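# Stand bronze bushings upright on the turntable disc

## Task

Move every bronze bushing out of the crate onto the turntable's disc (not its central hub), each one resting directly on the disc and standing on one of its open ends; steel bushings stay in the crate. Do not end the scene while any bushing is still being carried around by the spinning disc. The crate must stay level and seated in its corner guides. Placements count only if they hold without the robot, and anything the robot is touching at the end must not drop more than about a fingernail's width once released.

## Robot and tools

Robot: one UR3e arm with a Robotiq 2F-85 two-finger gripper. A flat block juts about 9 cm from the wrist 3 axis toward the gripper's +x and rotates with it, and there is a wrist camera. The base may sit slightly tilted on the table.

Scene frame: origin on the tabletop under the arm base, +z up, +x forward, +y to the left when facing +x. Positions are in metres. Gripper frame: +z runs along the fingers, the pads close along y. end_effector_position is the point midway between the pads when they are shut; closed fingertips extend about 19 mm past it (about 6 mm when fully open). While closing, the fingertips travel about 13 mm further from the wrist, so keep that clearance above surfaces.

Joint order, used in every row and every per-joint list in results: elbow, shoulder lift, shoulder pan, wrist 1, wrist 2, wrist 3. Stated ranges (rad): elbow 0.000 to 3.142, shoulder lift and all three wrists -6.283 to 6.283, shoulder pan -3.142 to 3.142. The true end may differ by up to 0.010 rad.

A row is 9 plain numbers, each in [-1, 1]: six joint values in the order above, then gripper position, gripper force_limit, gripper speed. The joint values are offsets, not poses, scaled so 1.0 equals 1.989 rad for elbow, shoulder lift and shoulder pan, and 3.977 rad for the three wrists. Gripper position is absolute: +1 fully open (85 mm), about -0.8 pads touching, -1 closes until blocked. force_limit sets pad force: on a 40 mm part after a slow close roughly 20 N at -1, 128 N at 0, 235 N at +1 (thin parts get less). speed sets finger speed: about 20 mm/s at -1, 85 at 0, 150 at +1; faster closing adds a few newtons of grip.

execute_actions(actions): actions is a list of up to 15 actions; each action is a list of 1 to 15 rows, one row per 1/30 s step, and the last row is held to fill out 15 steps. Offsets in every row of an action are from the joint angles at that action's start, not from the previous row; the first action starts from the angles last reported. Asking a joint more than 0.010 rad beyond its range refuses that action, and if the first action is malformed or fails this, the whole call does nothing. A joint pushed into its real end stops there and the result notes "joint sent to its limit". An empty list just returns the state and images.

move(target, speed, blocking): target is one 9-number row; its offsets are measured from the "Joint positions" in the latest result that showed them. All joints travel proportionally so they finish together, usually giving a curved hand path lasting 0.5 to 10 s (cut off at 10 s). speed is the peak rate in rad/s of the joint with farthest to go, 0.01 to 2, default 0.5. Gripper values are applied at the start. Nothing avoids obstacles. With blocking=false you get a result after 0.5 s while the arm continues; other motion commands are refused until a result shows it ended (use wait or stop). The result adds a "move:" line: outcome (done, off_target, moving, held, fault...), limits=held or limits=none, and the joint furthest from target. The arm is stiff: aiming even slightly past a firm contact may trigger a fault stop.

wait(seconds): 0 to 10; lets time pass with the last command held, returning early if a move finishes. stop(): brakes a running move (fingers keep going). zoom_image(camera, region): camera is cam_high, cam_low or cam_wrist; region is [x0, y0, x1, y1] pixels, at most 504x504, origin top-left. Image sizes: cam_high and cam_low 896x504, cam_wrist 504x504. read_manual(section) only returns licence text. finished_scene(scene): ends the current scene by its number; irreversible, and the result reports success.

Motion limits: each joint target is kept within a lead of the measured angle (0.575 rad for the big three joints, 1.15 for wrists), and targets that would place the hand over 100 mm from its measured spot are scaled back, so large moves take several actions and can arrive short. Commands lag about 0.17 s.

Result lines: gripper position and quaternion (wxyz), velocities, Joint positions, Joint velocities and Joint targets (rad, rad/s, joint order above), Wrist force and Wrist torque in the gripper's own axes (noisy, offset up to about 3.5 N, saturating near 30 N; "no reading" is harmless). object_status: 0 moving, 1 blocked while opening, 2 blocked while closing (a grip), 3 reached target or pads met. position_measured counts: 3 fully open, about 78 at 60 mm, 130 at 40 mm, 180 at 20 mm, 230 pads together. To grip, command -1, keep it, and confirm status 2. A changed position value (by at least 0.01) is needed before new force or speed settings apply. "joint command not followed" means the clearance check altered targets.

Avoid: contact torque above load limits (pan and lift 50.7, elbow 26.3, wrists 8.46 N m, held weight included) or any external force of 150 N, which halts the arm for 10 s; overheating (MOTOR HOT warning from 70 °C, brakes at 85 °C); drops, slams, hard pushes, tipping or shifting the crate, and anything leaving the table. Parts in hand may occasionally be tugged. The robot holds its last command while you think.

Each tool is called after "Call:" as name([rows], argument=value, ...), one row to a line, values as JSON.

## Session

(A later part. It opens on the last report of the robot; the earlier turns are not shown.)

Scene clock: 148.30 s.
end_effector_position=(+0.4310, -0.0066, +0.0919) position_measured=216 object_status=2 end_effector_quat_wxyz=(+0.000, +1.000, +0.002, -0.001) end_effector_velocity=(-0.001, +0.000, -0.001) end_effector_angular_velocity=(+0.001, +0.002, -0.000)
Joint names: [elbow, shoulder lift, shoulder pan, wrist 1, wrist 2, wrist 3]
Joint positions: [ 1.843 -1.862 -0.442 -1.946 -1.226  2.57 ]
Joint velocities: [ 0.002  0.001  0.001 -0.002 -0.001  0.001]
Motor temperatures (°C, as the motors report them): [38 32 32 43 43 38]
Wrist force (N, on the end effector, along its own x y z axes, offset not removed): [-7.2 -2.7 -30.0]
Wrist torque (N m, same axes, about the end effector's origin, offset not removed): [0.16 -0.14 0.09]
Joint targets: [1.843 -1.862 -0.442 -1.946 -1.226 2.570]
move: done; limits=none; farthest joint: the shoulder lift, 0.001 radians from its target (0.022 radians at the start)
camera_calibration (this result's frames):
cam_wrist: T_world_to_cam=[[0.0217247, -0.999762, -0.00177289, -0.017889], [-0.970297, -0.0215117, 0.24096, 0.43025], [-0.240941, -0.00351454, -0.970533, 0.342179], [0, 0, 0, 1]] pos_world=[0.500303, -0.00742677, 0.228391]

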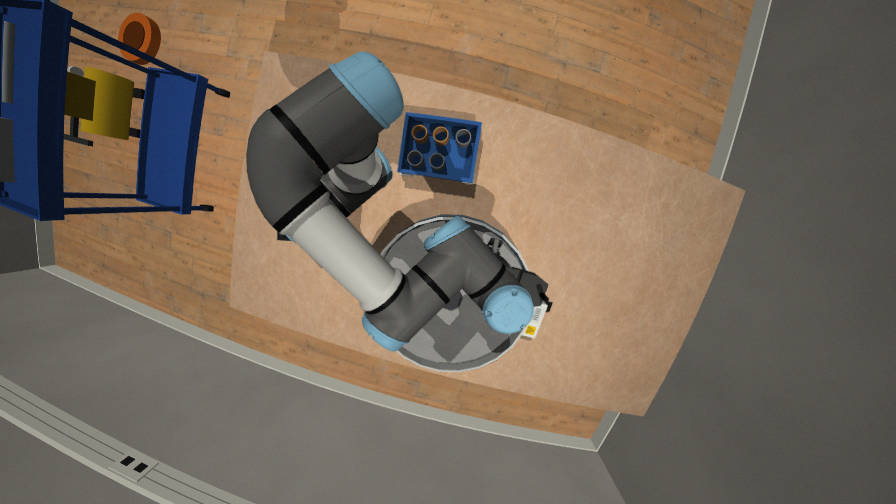

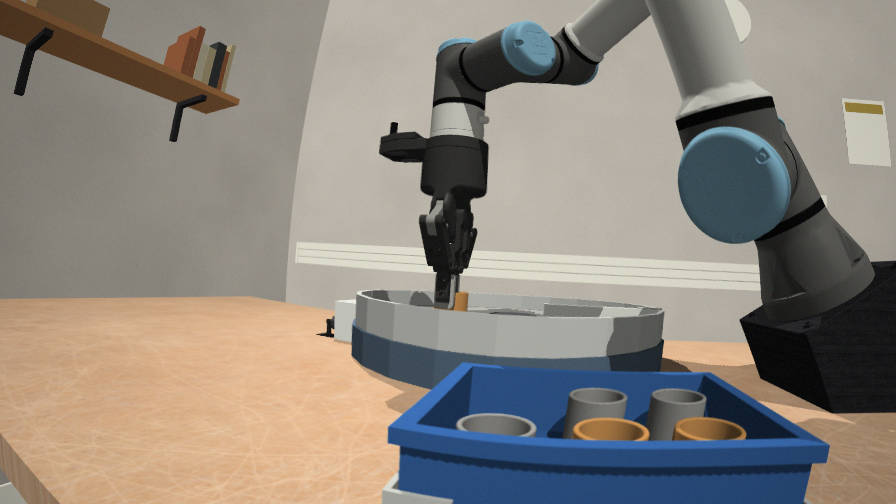

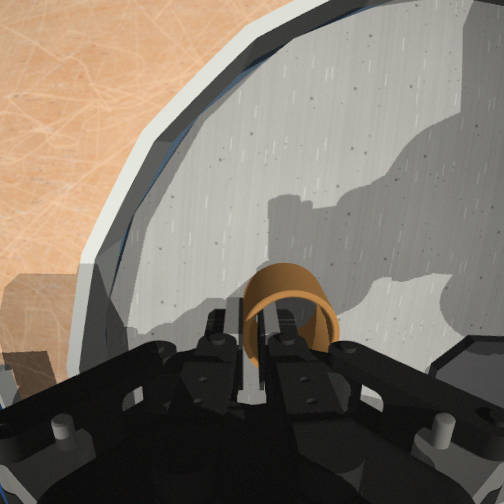

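Call:
execute_actions([
  [[0,0,0,0,0,0,-0.5,-0.6,0]],
  [[0,0,0,0,0,0,-0.5,-0.6,0]],
])

Call:
move(target=[-0.092,-0.056,-0.05,0.082,0.009,-0.024,-0.5,-0.6,0], speed=0.2)

Call:
move(target=[0.130,-0.0975,0.515,-0.054,-0.118,0.235,-0.5,-0.6,0], speed=0.8)

Call:
move(target=[0.1176,-0.014,0.082,-0.048,-0.02,0.007,-0.5,-0.6,0])

Scene clock: 155.83 s.
end_effector_position=(+0.4310, -0.0066, +0.0919) position_measured=192 object_status=3 end_effector_quat_wxyz=(+0.000, +1.000, +0.002, -0.001) end_effector_velocity=(+0.000, -0.000, +0.000) end_effector_angular_velocity=(-0.001, -0.000, -0.001)
Joint names: [elbow, shoulder lift, shoulder pan, wrist 1, wrist 2, wrist 3]
Joint positions: [ 1.843 -1.862 -0.442 -1.946 -1.226  2.57 ]
Joint velocities: [-0.     0.    -0.001 -0.    -0.     0.   ]
Motor temperatures (°C, as the motors report them): [38 32 32 43 43 38]
Wrist force (N, on the end effector, along its own x y z axes, offset not removed): [1.4 1.6 0.0]
Wrist torque (N m, same axes, about the end effector's origin, offset not removed): [0.21 -0.27 0.00]
Joint targets: [1.843 -1.862 -0.442 -1.946 -1.226 2.570]
camera_calibration (this result's frames):
cam_wrist: T_world_to_cam=[[0.0216903, -0.999763, -0.00188648, -0.0178353], [-0.970288, -0.0215056, 0.240994, 0.430249], [-0.240977, -0.00339679, -0.970525, 0.342167], [0, 0, 0, 1]] pos_world=[0.500306, -0.00741605, 0.228361]

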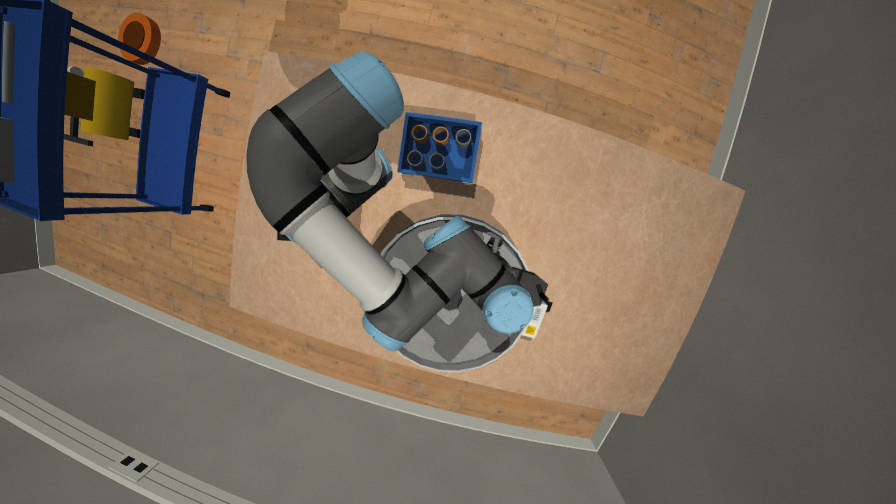

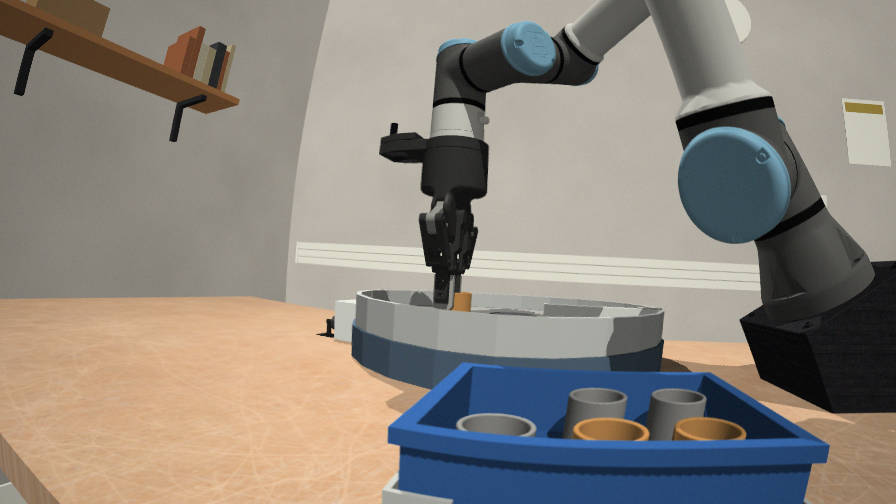

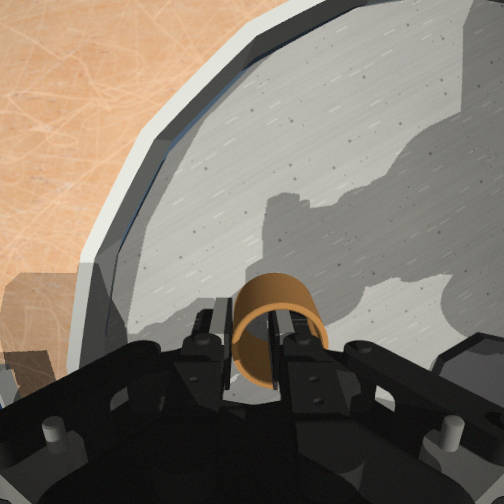

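Scene clock: 158.00 s.
end_effector_position=(+0.4303, -0.0059, +0.1500) position_measured=192 object_status=3 end_effector_quat_wxyz=(+0.001, +1.000, +0.001, -0.000) end_effector_velocity=(-0.000, +0.000, +0.000) end_effector_angular_velocity=(+0.001, -0.000, +0.001)
Joint names: [elbow, shoulder lift, shoulder pan, wrist 1, wrist 2, wrist 3]
Joint positions: [ 1.66  -1.973 -0.542 -1.62  -1.19   2.475]
Joint velocities: [-0.001 -0.001  0.     0.002  0.    -0.001]
Motor temperatures (°C, as the motors report them): [38 32 32 43 43 38]
Wrist force (N, on the end effector, along its own x y z axes, offset not removed): [1.2 1.0 -0.2]
Wrist torque (N m, same axes, about the end effector's origin, offset not removed): [0.13 -0.21 0.01]
Joint targets: [1.660 -1.974 -0.542 -1.619 -1.190 2.475]
move: done; limits=none; farthest joint: the shoulder pan, 0.000 radians from its target (0.099 radians at the start)
camera_calibration (this result's frames):
cam_wrist: T_world_to_cam=[[0.0194717, -0.99981, 0.000672632, -0.0164366], [-0.970802, -0.0187458, 0.239147, 0.416108], [-0.239089, -0.00530957, -0.970983, 0.397589], [0, 0, 0, 1]] pos_world=[0.499337, -0.00652219, 0.286552]

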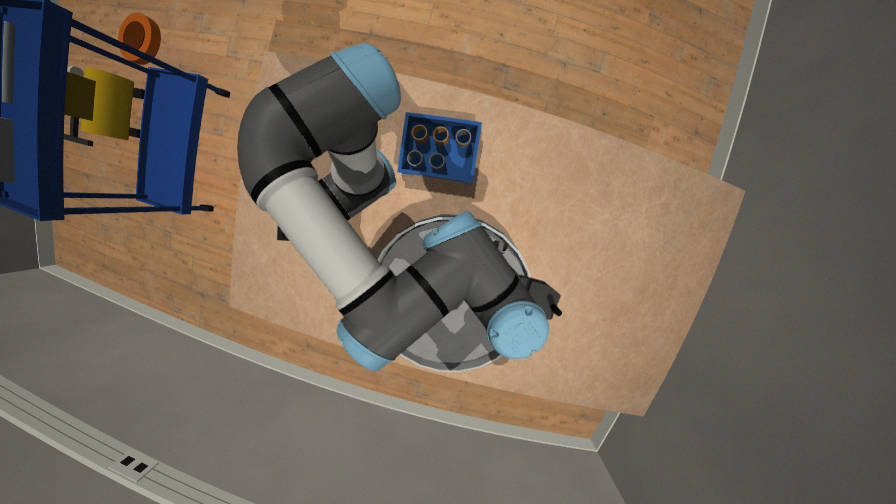

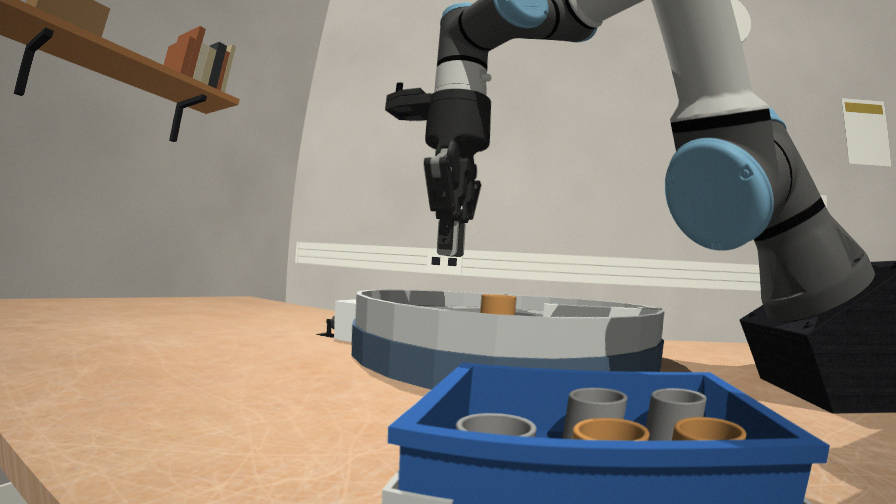

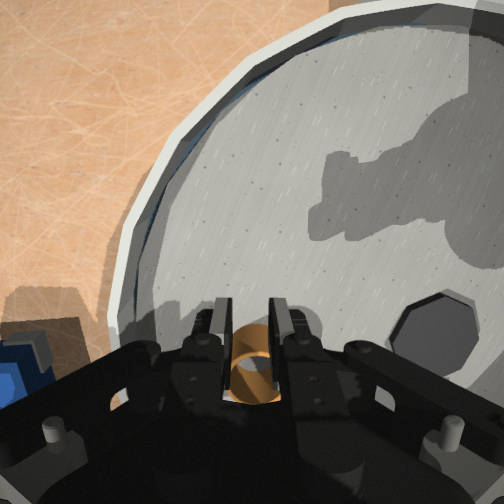

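Scene clock: 160.03 s.
end_effector_position=(+0.3062, +0.1893, +0.1797) position_measured=192 object_status=3 end_effector_quat_wxyz=(+0.002, +1.000, -0.001, +0.000) end_effector_velocity=(-0.000, +0.000, +0.000) end_effector_angular_velocity=(+0.001, -0.000, +0.000)
Joint names: [elbow, shoulder lift, shoulder pan, wrist 1, wrist 2, wrist 3]
Joint positions: [ 1.919 -2.167  0.482 -1.834 -1.66   3.409]
Joint velocities: [ 0.001 -0.     0.003 -0.    -0.001  0.002]
Motor temperatures (°C, as the motors report them): [38 32 32 43 43 38]
Wrist force (N, on the end effector, along its own x y z axes, offset not removed): [0.4 0.9 0.4]
Wrist torque (N m, same axes, about the end effector's origin, offset not removed): [0.06 -0.06 0.03]
Joint targets: [1.919 -2.167 0.482 -1.834 -1.660 3.410]
move: done; limits=none; farthest joint: the shoulder pan, 0.000 radians from its target (1.024 radians at the start)
camera_calibration (this result's frames):
cam_wrist: T_world_to_cam=[[0.0154429, -0.99988, 0.00151146, 0.182183], [-0.970912, -0.0146342, 0.238991, 0.291502], [-0.23894, -0.0051582, -0.971021, 0.397809], [0, 0, 0, 1]] pos_world=[0.375262, 0.188479, 0.316339]

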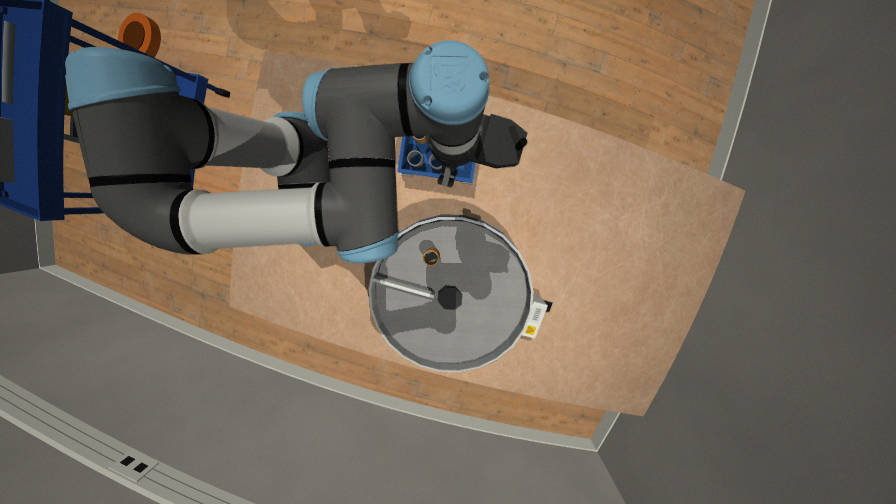

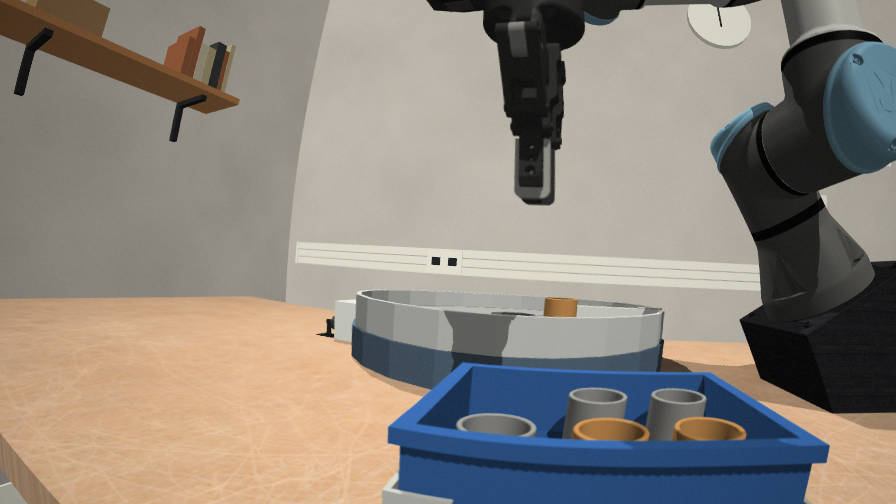

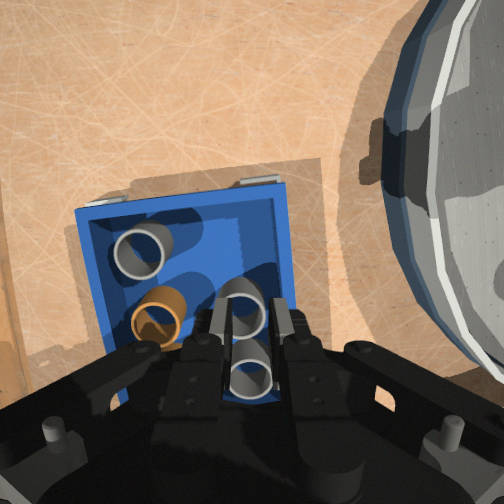

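Scene clock: 161.17 s.
end_effector_position=(+0.2595, +0.2019, +0.1503) position_measured=192 object_status=3 end_effector_quat_wxyz=(+0.002, +0.998, +0.056, +0.002) end_effector_velocity=(-0.001, +0.000, -0.000) end_effector_angular_velocity=(+0.001, +0.000, +0.003)
Joint names: [elbow, shoulder lift, shoulder pan, wrist 1, wrist 2, wrist 3]
Joint positions: [ 2.152 -2.195  0.645 -2.025 -1.739  3.437]
Joint velocities: [ 0.003 -0.     0.003 -0.002 -0.001  0.   ]
Motor temperatures (°C, as the motors report them): [38 32 32 43 43 38]
Wrist force (N, on the end effector, along its own x y z axes, offset not removed): [1.0 1.2 1.0]
Wrist torque (N m, same axes, about the end effector's origin, offset not removed): [0.16 -0.18 0.02]
Joint targets: [2.153 -2.195 0.645 -2.025 -1.739 3.437]
move: done; limits=none; farthest joint: the wrist 2, 0.001 radians from its target (0.080 radians at the start)
camera_calibration (this result's frames):
cam_wrist: T_world_to_cam=[[0.130582, -0.991437, 0.00137581, 0.163986], [-0.963451, -0.126569, 0.236099, 0.274448], [-0.233903, -0.0321559, -0.971728, 0.362341], [0, 0, 0, 1]] pos_world=[0.327757, 0.208969, 0.287074]

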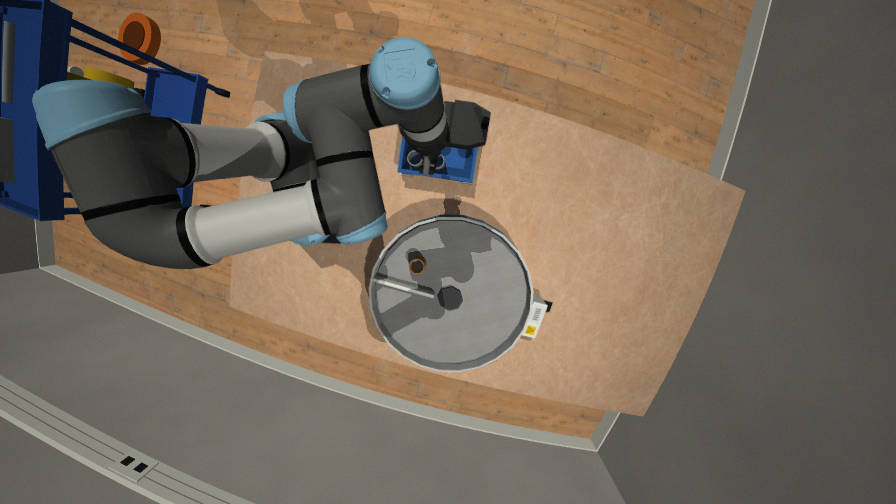

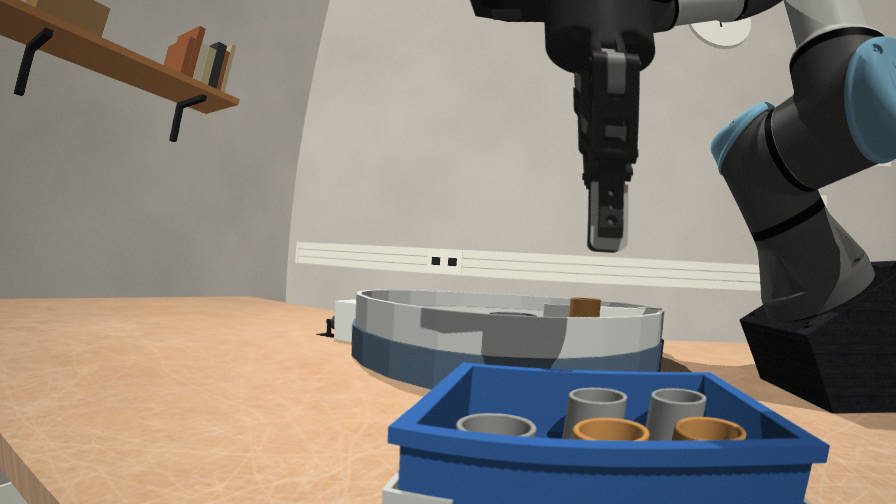

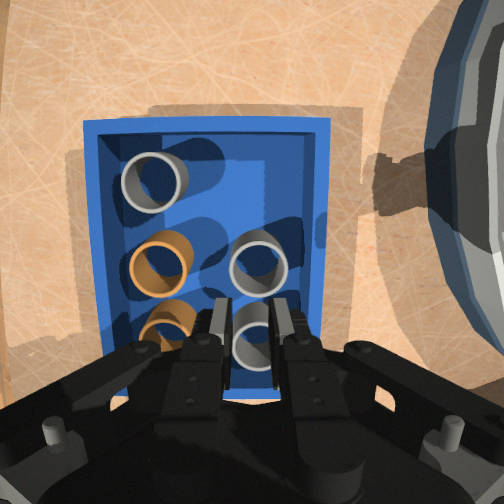

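Call:
move(target=[0.0686,0.2056,0.0635,-0.131,-0.014,0.0277,-0.5,-0.6,0], speed=0.3)

Scene clock: 173.97 s.
end_effector_position=(+0.2489, +0.2411, +0.0688) position_measured=192 object_status=3 end_effector_quat_wxyz=(+0.000, +0.998, +0.058, +0.000) end_effector_velocity=(-0.000, +0.000, -0.000) end_effector_angular_velocity=(+0.001, -0.001, +0.001)
Joint names: [elbow, shoulder lift, shoulder pan, wrist 1, wrist 2, wrist 3]
Joint positions: [ 2.289 -1.786  0.771 -2.546 -1.795  3.547]
Joint velocities: [ 0.     0.001  0.002 -0.002 -0.     0.001]
Motor temperatures (°C, as the motors report them): [38 32 32 43 43 38]
Wrist force (N, on the end effector, along its own x y z axes, offset not removed): [1.4 1.0 1.0]
Wrist torque (N m, same axes, about the end effector's origin, offset not removed): [0.10 -0.24 -0.03]
Joint targets: [2.289 -1.786 0.771 -2.546 -1.795 3.547]
move: done; limits=none; farthest joint: the shoulder pan, 0.000 radians from its target (0.126 radians at the start)
camera_calibration (this result's frames):
cam_wrist: T_world_to_cam=[[0.134654, -0.990892, -0.00103132, 0.203326], [-0.962151, -0.130998, 0.238966, 0.289016], [-0.236925, -0.0311856, -0.971027, 0.282478], [0, 0, 0, 1]] pos_world=[0.317624, 0.248144, 0.205439]

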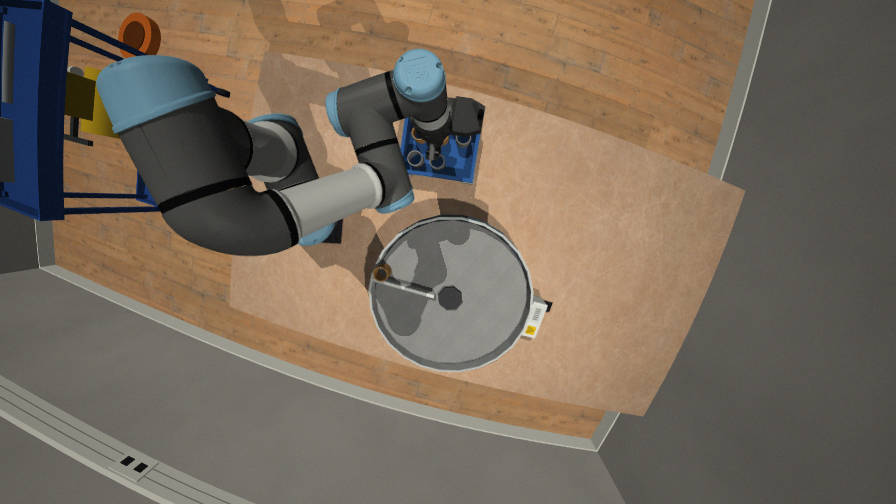

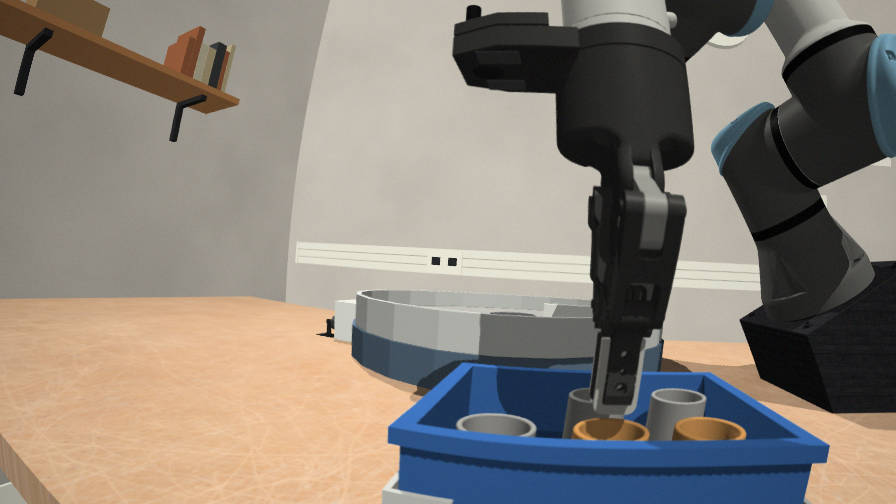

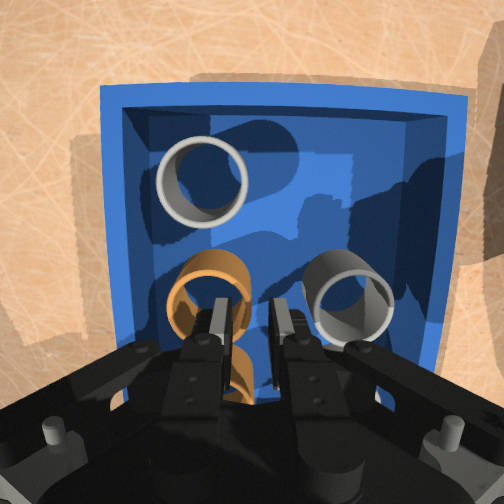

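Call:
move(target=[0.0124,0.0302,-0.0072,-0.022,0.0017,-0.0033,-0.5,-0.6,0], speed=0.03)

Scene clock: 180.10 s.
end_effector_position=(+0.2491, +0.2414, +0.0543) position_measured=192 object_status=3 end_effector_quat_wxyz=(+0.000, +0.998, +0.058, +0.000) end_effector_velocity=(-0.000, +0.000, -0.000) end_effector_angular_velocity=(+0.000, +0.000, +0.000)
Joint names: [elbow, shoulder lift, shoulder pan, wrist 1, wrist 2, wrist 3]
Joint positions: [ 2.313 -1.727  0.757 -2.633 -1.788  3.534]
Joint velocities: [ 0.001  0.002 -0.    -0.002  0.    -0.   ]
Motor temperatures (°C, as the motors report them): [38 32 32 43 43 38]
Wrist force (N, on the end effector, along its own x y z axes, offset not removed): [0.5 1.3 0.2]
Wrist torque (N m, same axes, about the end effector's origin, offset not removed): [0.14 -0.08 -0.03]
Joint targets: [2.313 -1.726 0.757 -2.633 -1.788 3.534]
move: done; limits=none; farthest joint: the shoulder lift, 0.001 radians from its target (0.060 radians at the start)
camera_calibration (this result's frames):
cam_wrist: T_world_to_cam=[[0.13474, -0.99088, -0.00121214, 0.203576], [-0.962099, -0.131118, 0.23911, 0.292694], [-0.237088, -0.0310514, -0.970992, 0.268421], [0, 0, 0, 1]] pos_world=[0.31781, 0.248432, 0.190895]

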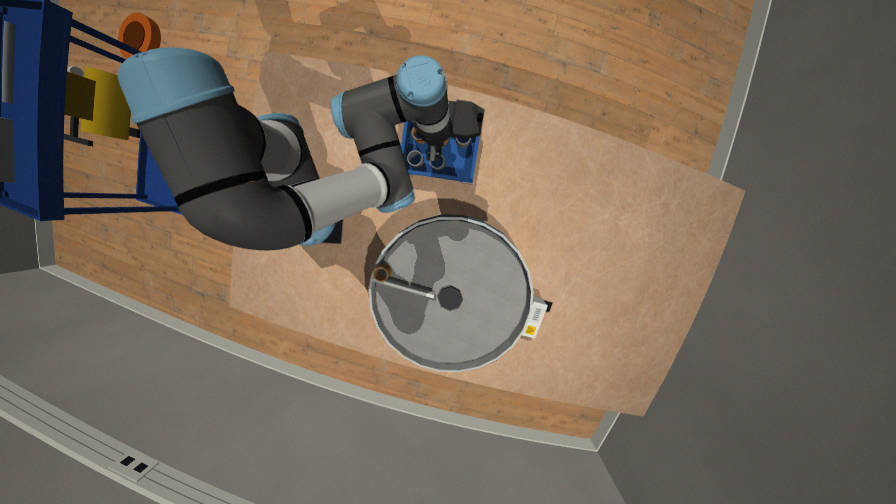

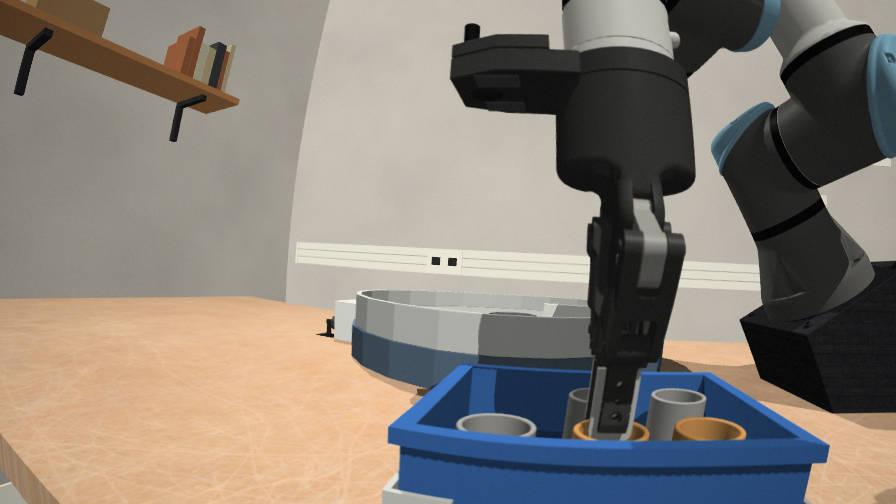

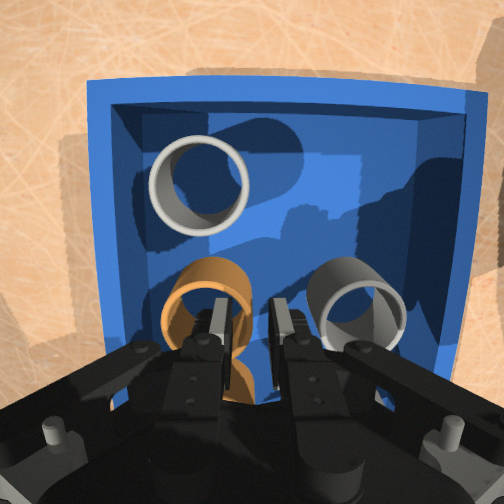

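Call:
move(target=[0.0082,0.0201,-0.0048,-0.0147,0.0011,-0.0022,-0.5,-0.6,0], speed=0.03)

Call:
execute_actions([
  [[0,0,0,0,0,0,-1,-0.6,-0.5]],
  [[0,0,0,0,0,0,-1,-0.6,-0.5]],
  [[0,0,0,0,0,0,-1,-0.6,-0.5]],
])

Scene clock: 187.27 s.
end_effector_position=(+0.2489, +0.2412, +0.0449) position_measured=192 object_status=3 end_effector_quat_wxyz=(+0.000, +0.998, +0.058, +0.000) end_effector_velocity=(-0.000, +0.000, -0.000) end_effector_angular_velocity=(+0.001, -0.000, +0.001)
Joint names: [elbow, shoulder lift, shoulder pan, wrist 1, wrist 2, wrist 3]
Joint positions: [ 2.33  -1.687  0.748 -2.691 -1.784  3.525]
Joint velocities: [ 0.     0.001  0.001 -0.002  0.    -0.   ]
Motor temperatures (°C, as the motors report them): [38 32 32 43 43 38]
Wrist force (N, on the end effector, along its own x y z axes, offset not removed): [0.0 1.6 0.1]
Wrist torque (N m, same axes, about the end effector's origin, offset not removed): [0.18 -0.02 -0.02]
Joint targets: [2.330 -1.687 0.747 -2.692 -1.784 3.525]
move: done; limits=none; farthest joint: the shoulder pan, 0.000 radians from its target (0.010 radians at the start)
camera_calibration (this result's frames):
cam_wrist: T_world_to_cam=[[0.134738, -0.99088, -0.00132586, 0.203402], [-0.962168, -0.131153, 0.238813, 0.29475], [-0.236809, -0.0309015, -0.971065, 0.259169], [0, 0, 0, 1]] pos_world=[0.317566, 0.248213, 0.181549]

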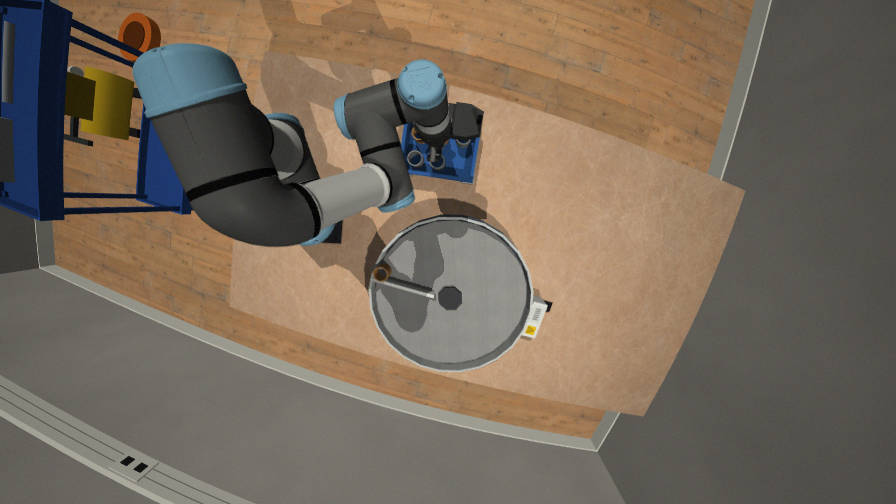

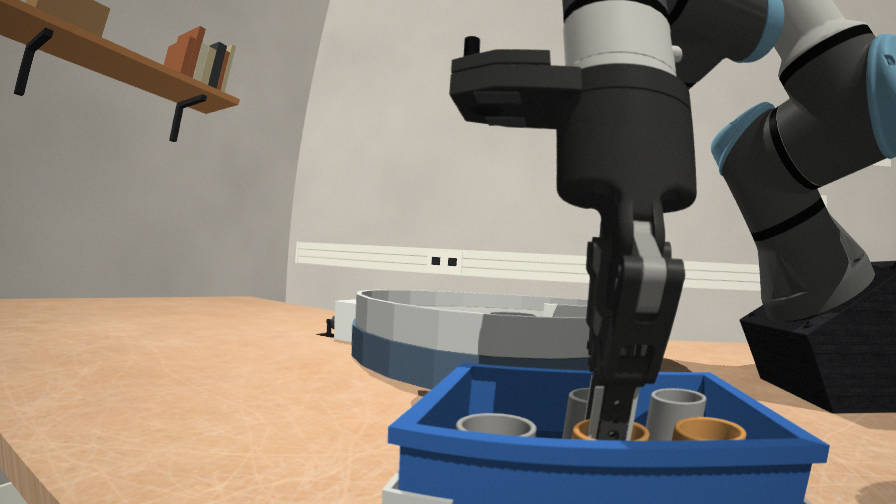

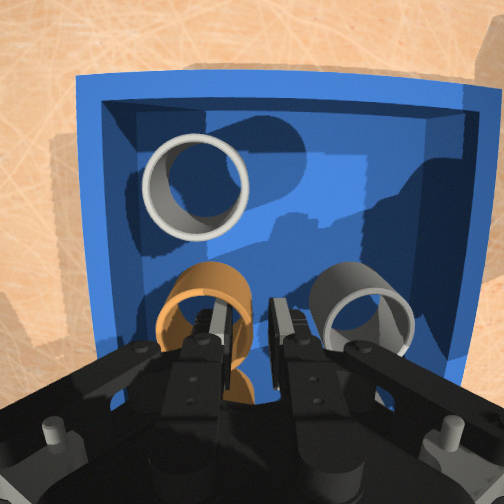

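Scene clock: 188.77 s.
end_effector_position=(+0.2489, +0.2412, +0.0449) position_measured=216 object_status=2 end_effector_quat_wxyz=(+0.000, +0.998, +0.058, +0.000) end_effector_velocity=(-0.000, -0.000, -0.000) end_effector_angular_velocity=(-0.001, +0.001, +0.000)
Joint names: [elbow, shoulder lift, shoulder pan, wrist 1, wrist 2, wrist 3]
Joint positions: [ 2.33  -1.687  0.747 -2.692 -1.784  3.525]
Joint velocities: [ 0.001  0.    -0.    -0.     0.    -0.   ]
Motor temperatures (°C, as the motors report them): [38 32 32 43 43 38]
Wrist force (N, on the end effector, along its own x y z axes, offset not removed): [0.3 2.9 -3.7]
Wrist torque (N m, same axes, about the end effector's origin, offset not removed): [0.20 -0.11 0.03]
Joint targets: [2.330 -1.687 0.747 -2.692 -1.784 3.525]
camera_calibration (this result's frames):
cam_wrist: T_world_to_cam=[[0.134738, -0.99088, -0.00133894, 0.203406], [-0.962167, -0.131156, 0.238815, 0.294752], [-0.236812, -0.030889, -0.971064, 0.259154], [0, 0, 0, 1]] pos_world=[0.317565, 0.248214, 0.181537]

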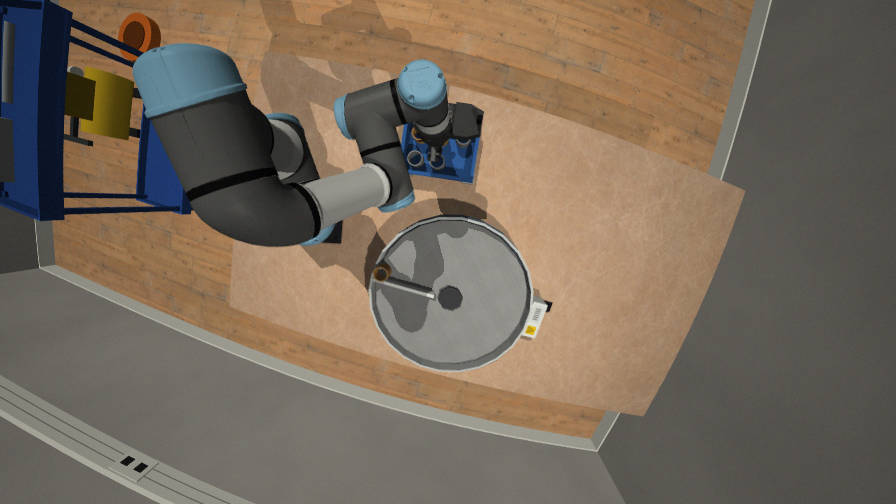

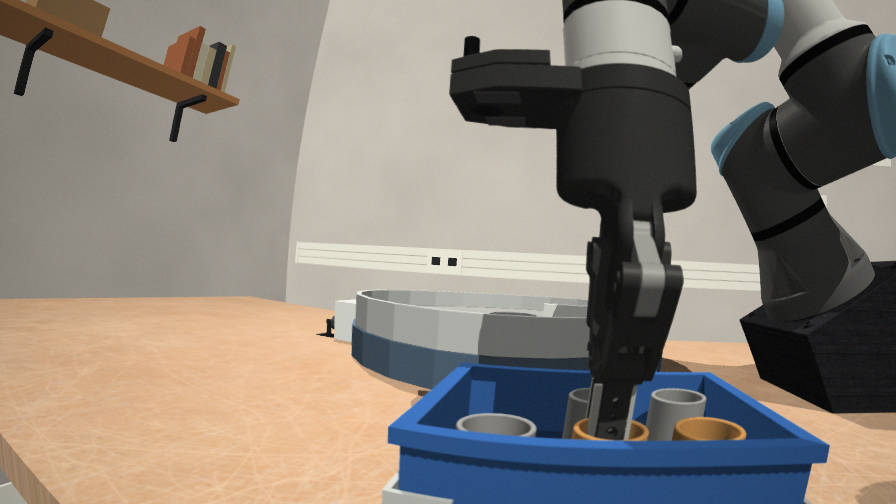

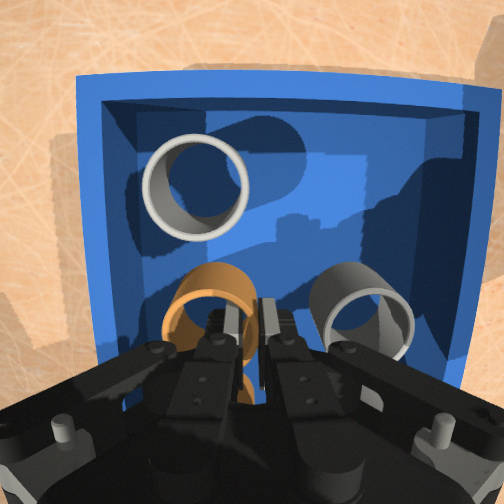

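Call:
move(target=[-0.0206,-0.0503,0.012,0.0367,-0.0028,0.0055,-1,-0.6,-0.5], speed=0.08)

Call:
move(target=[-0.033,-0.064,0.019,0.0485,-0.004,0.008,-1,-0.6,-0.5], speed=0.15)

Scene clock: 195.87 s.
end_effector_position=(+0.2489, +0.2411, +0.0689) position_measured=216 object_status=2 end_effector_quat_wxyz=(+0.000, +0.998, +0.058, +0.000) end_effector_velocity=(+0.000, +0.000, +0.000) end_effector_angular_velocity=(+0.001, -0.000, +0.000)
Joint names: [elbow, shoulder lift, shoulder pan, wrist 1, wrist 2, wrist 3]
Joint positions: [ 2.289 -1.787  0.771 -2.546 -1.795  3.547]
Joint velocities: [-0.001 -0.001  0.001  0.002 -0.     0.   ]
Motor temperatures (°C, as the motors report them): [38 32 32 43 43 38]
Wrist force (N, on the end effector, along its own x y z axes, offset not removed): [1.2 1.3 0.6]
Wrist torque (N m, same axes, about the end effector's origin, offset not removed): [0.14 -0.23 0.05]
Joint targets: [2.289 -1.787 0.771 -2.546 -1.795 3.547]
move: done; limits=none; farthest joint: the shoulder pan, 0.000 radians from its target (0.023 radians at the start)
camera_calibration (this result's frames):
cam_wrist: T_world_to_cam=[[0.134654, -0.990892, -0.00104297, 0.203329], [-0.96215, -0.131, 0.238971, 0.289007], [-0.236932, -0.031175, -0.971026, 0.282503], [0, 0, 0, 1]] pos_world=[0.317622, 0.248144, 0.205466]

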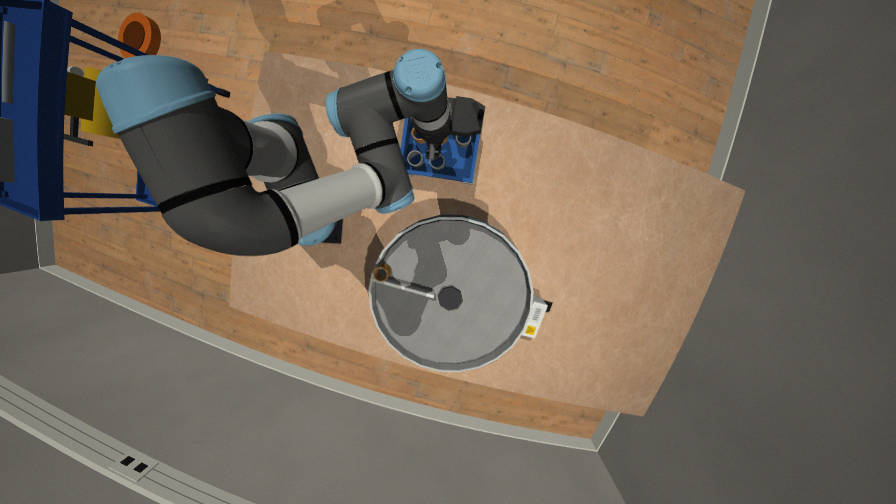

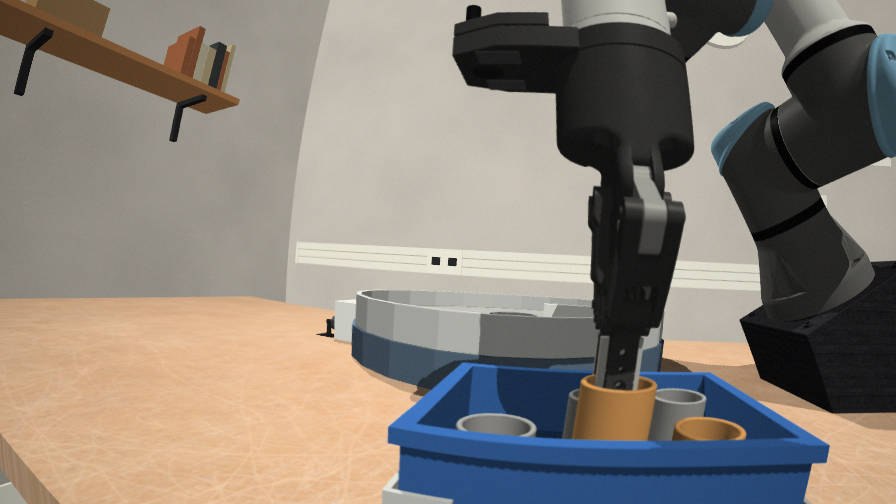

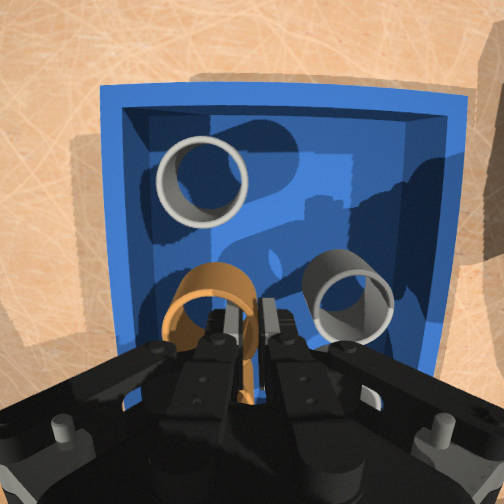

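Scene clock: 197.63 s.
end_effector_position=(+0.2478, +0.2404, +0.1041) position_measured=216 object_status=2 end_effector_quat_wxyz=(-0.002, +0.998, +0.059, +0.003) end_effector_velocity=(-0.000, -0.000, +0.000) end_effector_angular_velocity=(-0.001, +0.000, -0.001)
Joint names: [elbow, shoulder lift, shoulder pan, wrist 1, wrist 2, wrist 3]
Joint positions: [ 2.223 -1.914  0.809 -2.353 -1.811  3.579]
Joint velocities: [-0.    -0.002 -0.001  0.003  0.     0.001]
Motor temperatures (°C, as the motors report them): [38 32 32 43 43 38]
Wrist force (N, on the end effector, along its own x y z axes, offset not removed): [0.2 2.0 0.8]
Wrist torque (N m, same axes, about the end effector's origin, offset not removed): [0.28 -0.04 0.02]
Joint targets: [2.223 -1.914 0.809 -2.353 -1.811 3.579]
move: done; limits=none; farthest joint: the shoulder lift, 0.001 radians from its target (0.128 radians at the start)
camera_calibration (this result's frames):
cam_wrist: T_world_to_cam=[[0.13559, -0.990751, -0.00526103, 0.202973], [-0.963431, -0.133086, 0.232568, 0.280938], [-0.231117, -0.0264653, -0.972566, 0.314], [0, 0, 0, 1]] pos_world=[0.315714, 0.246795, 0.241116]

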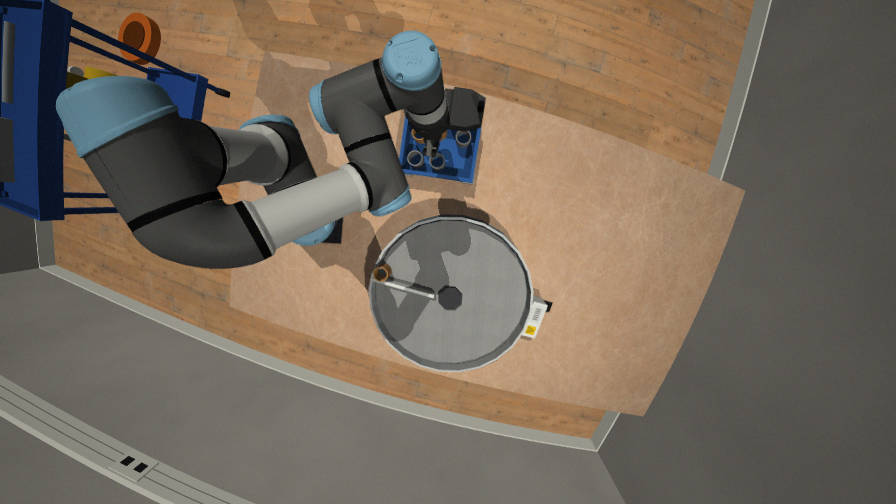

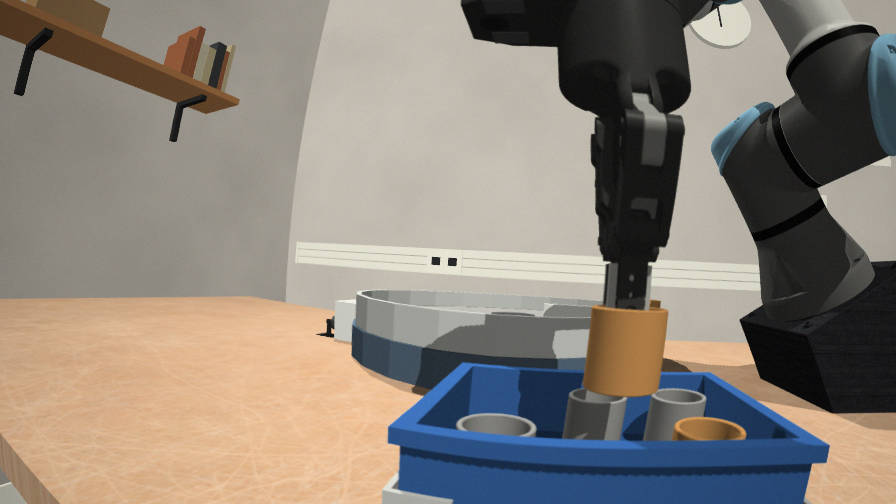

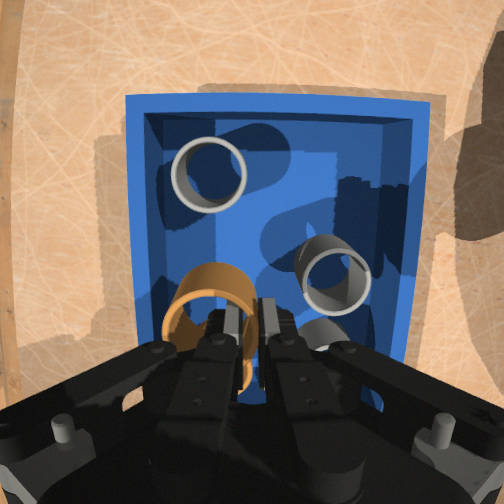

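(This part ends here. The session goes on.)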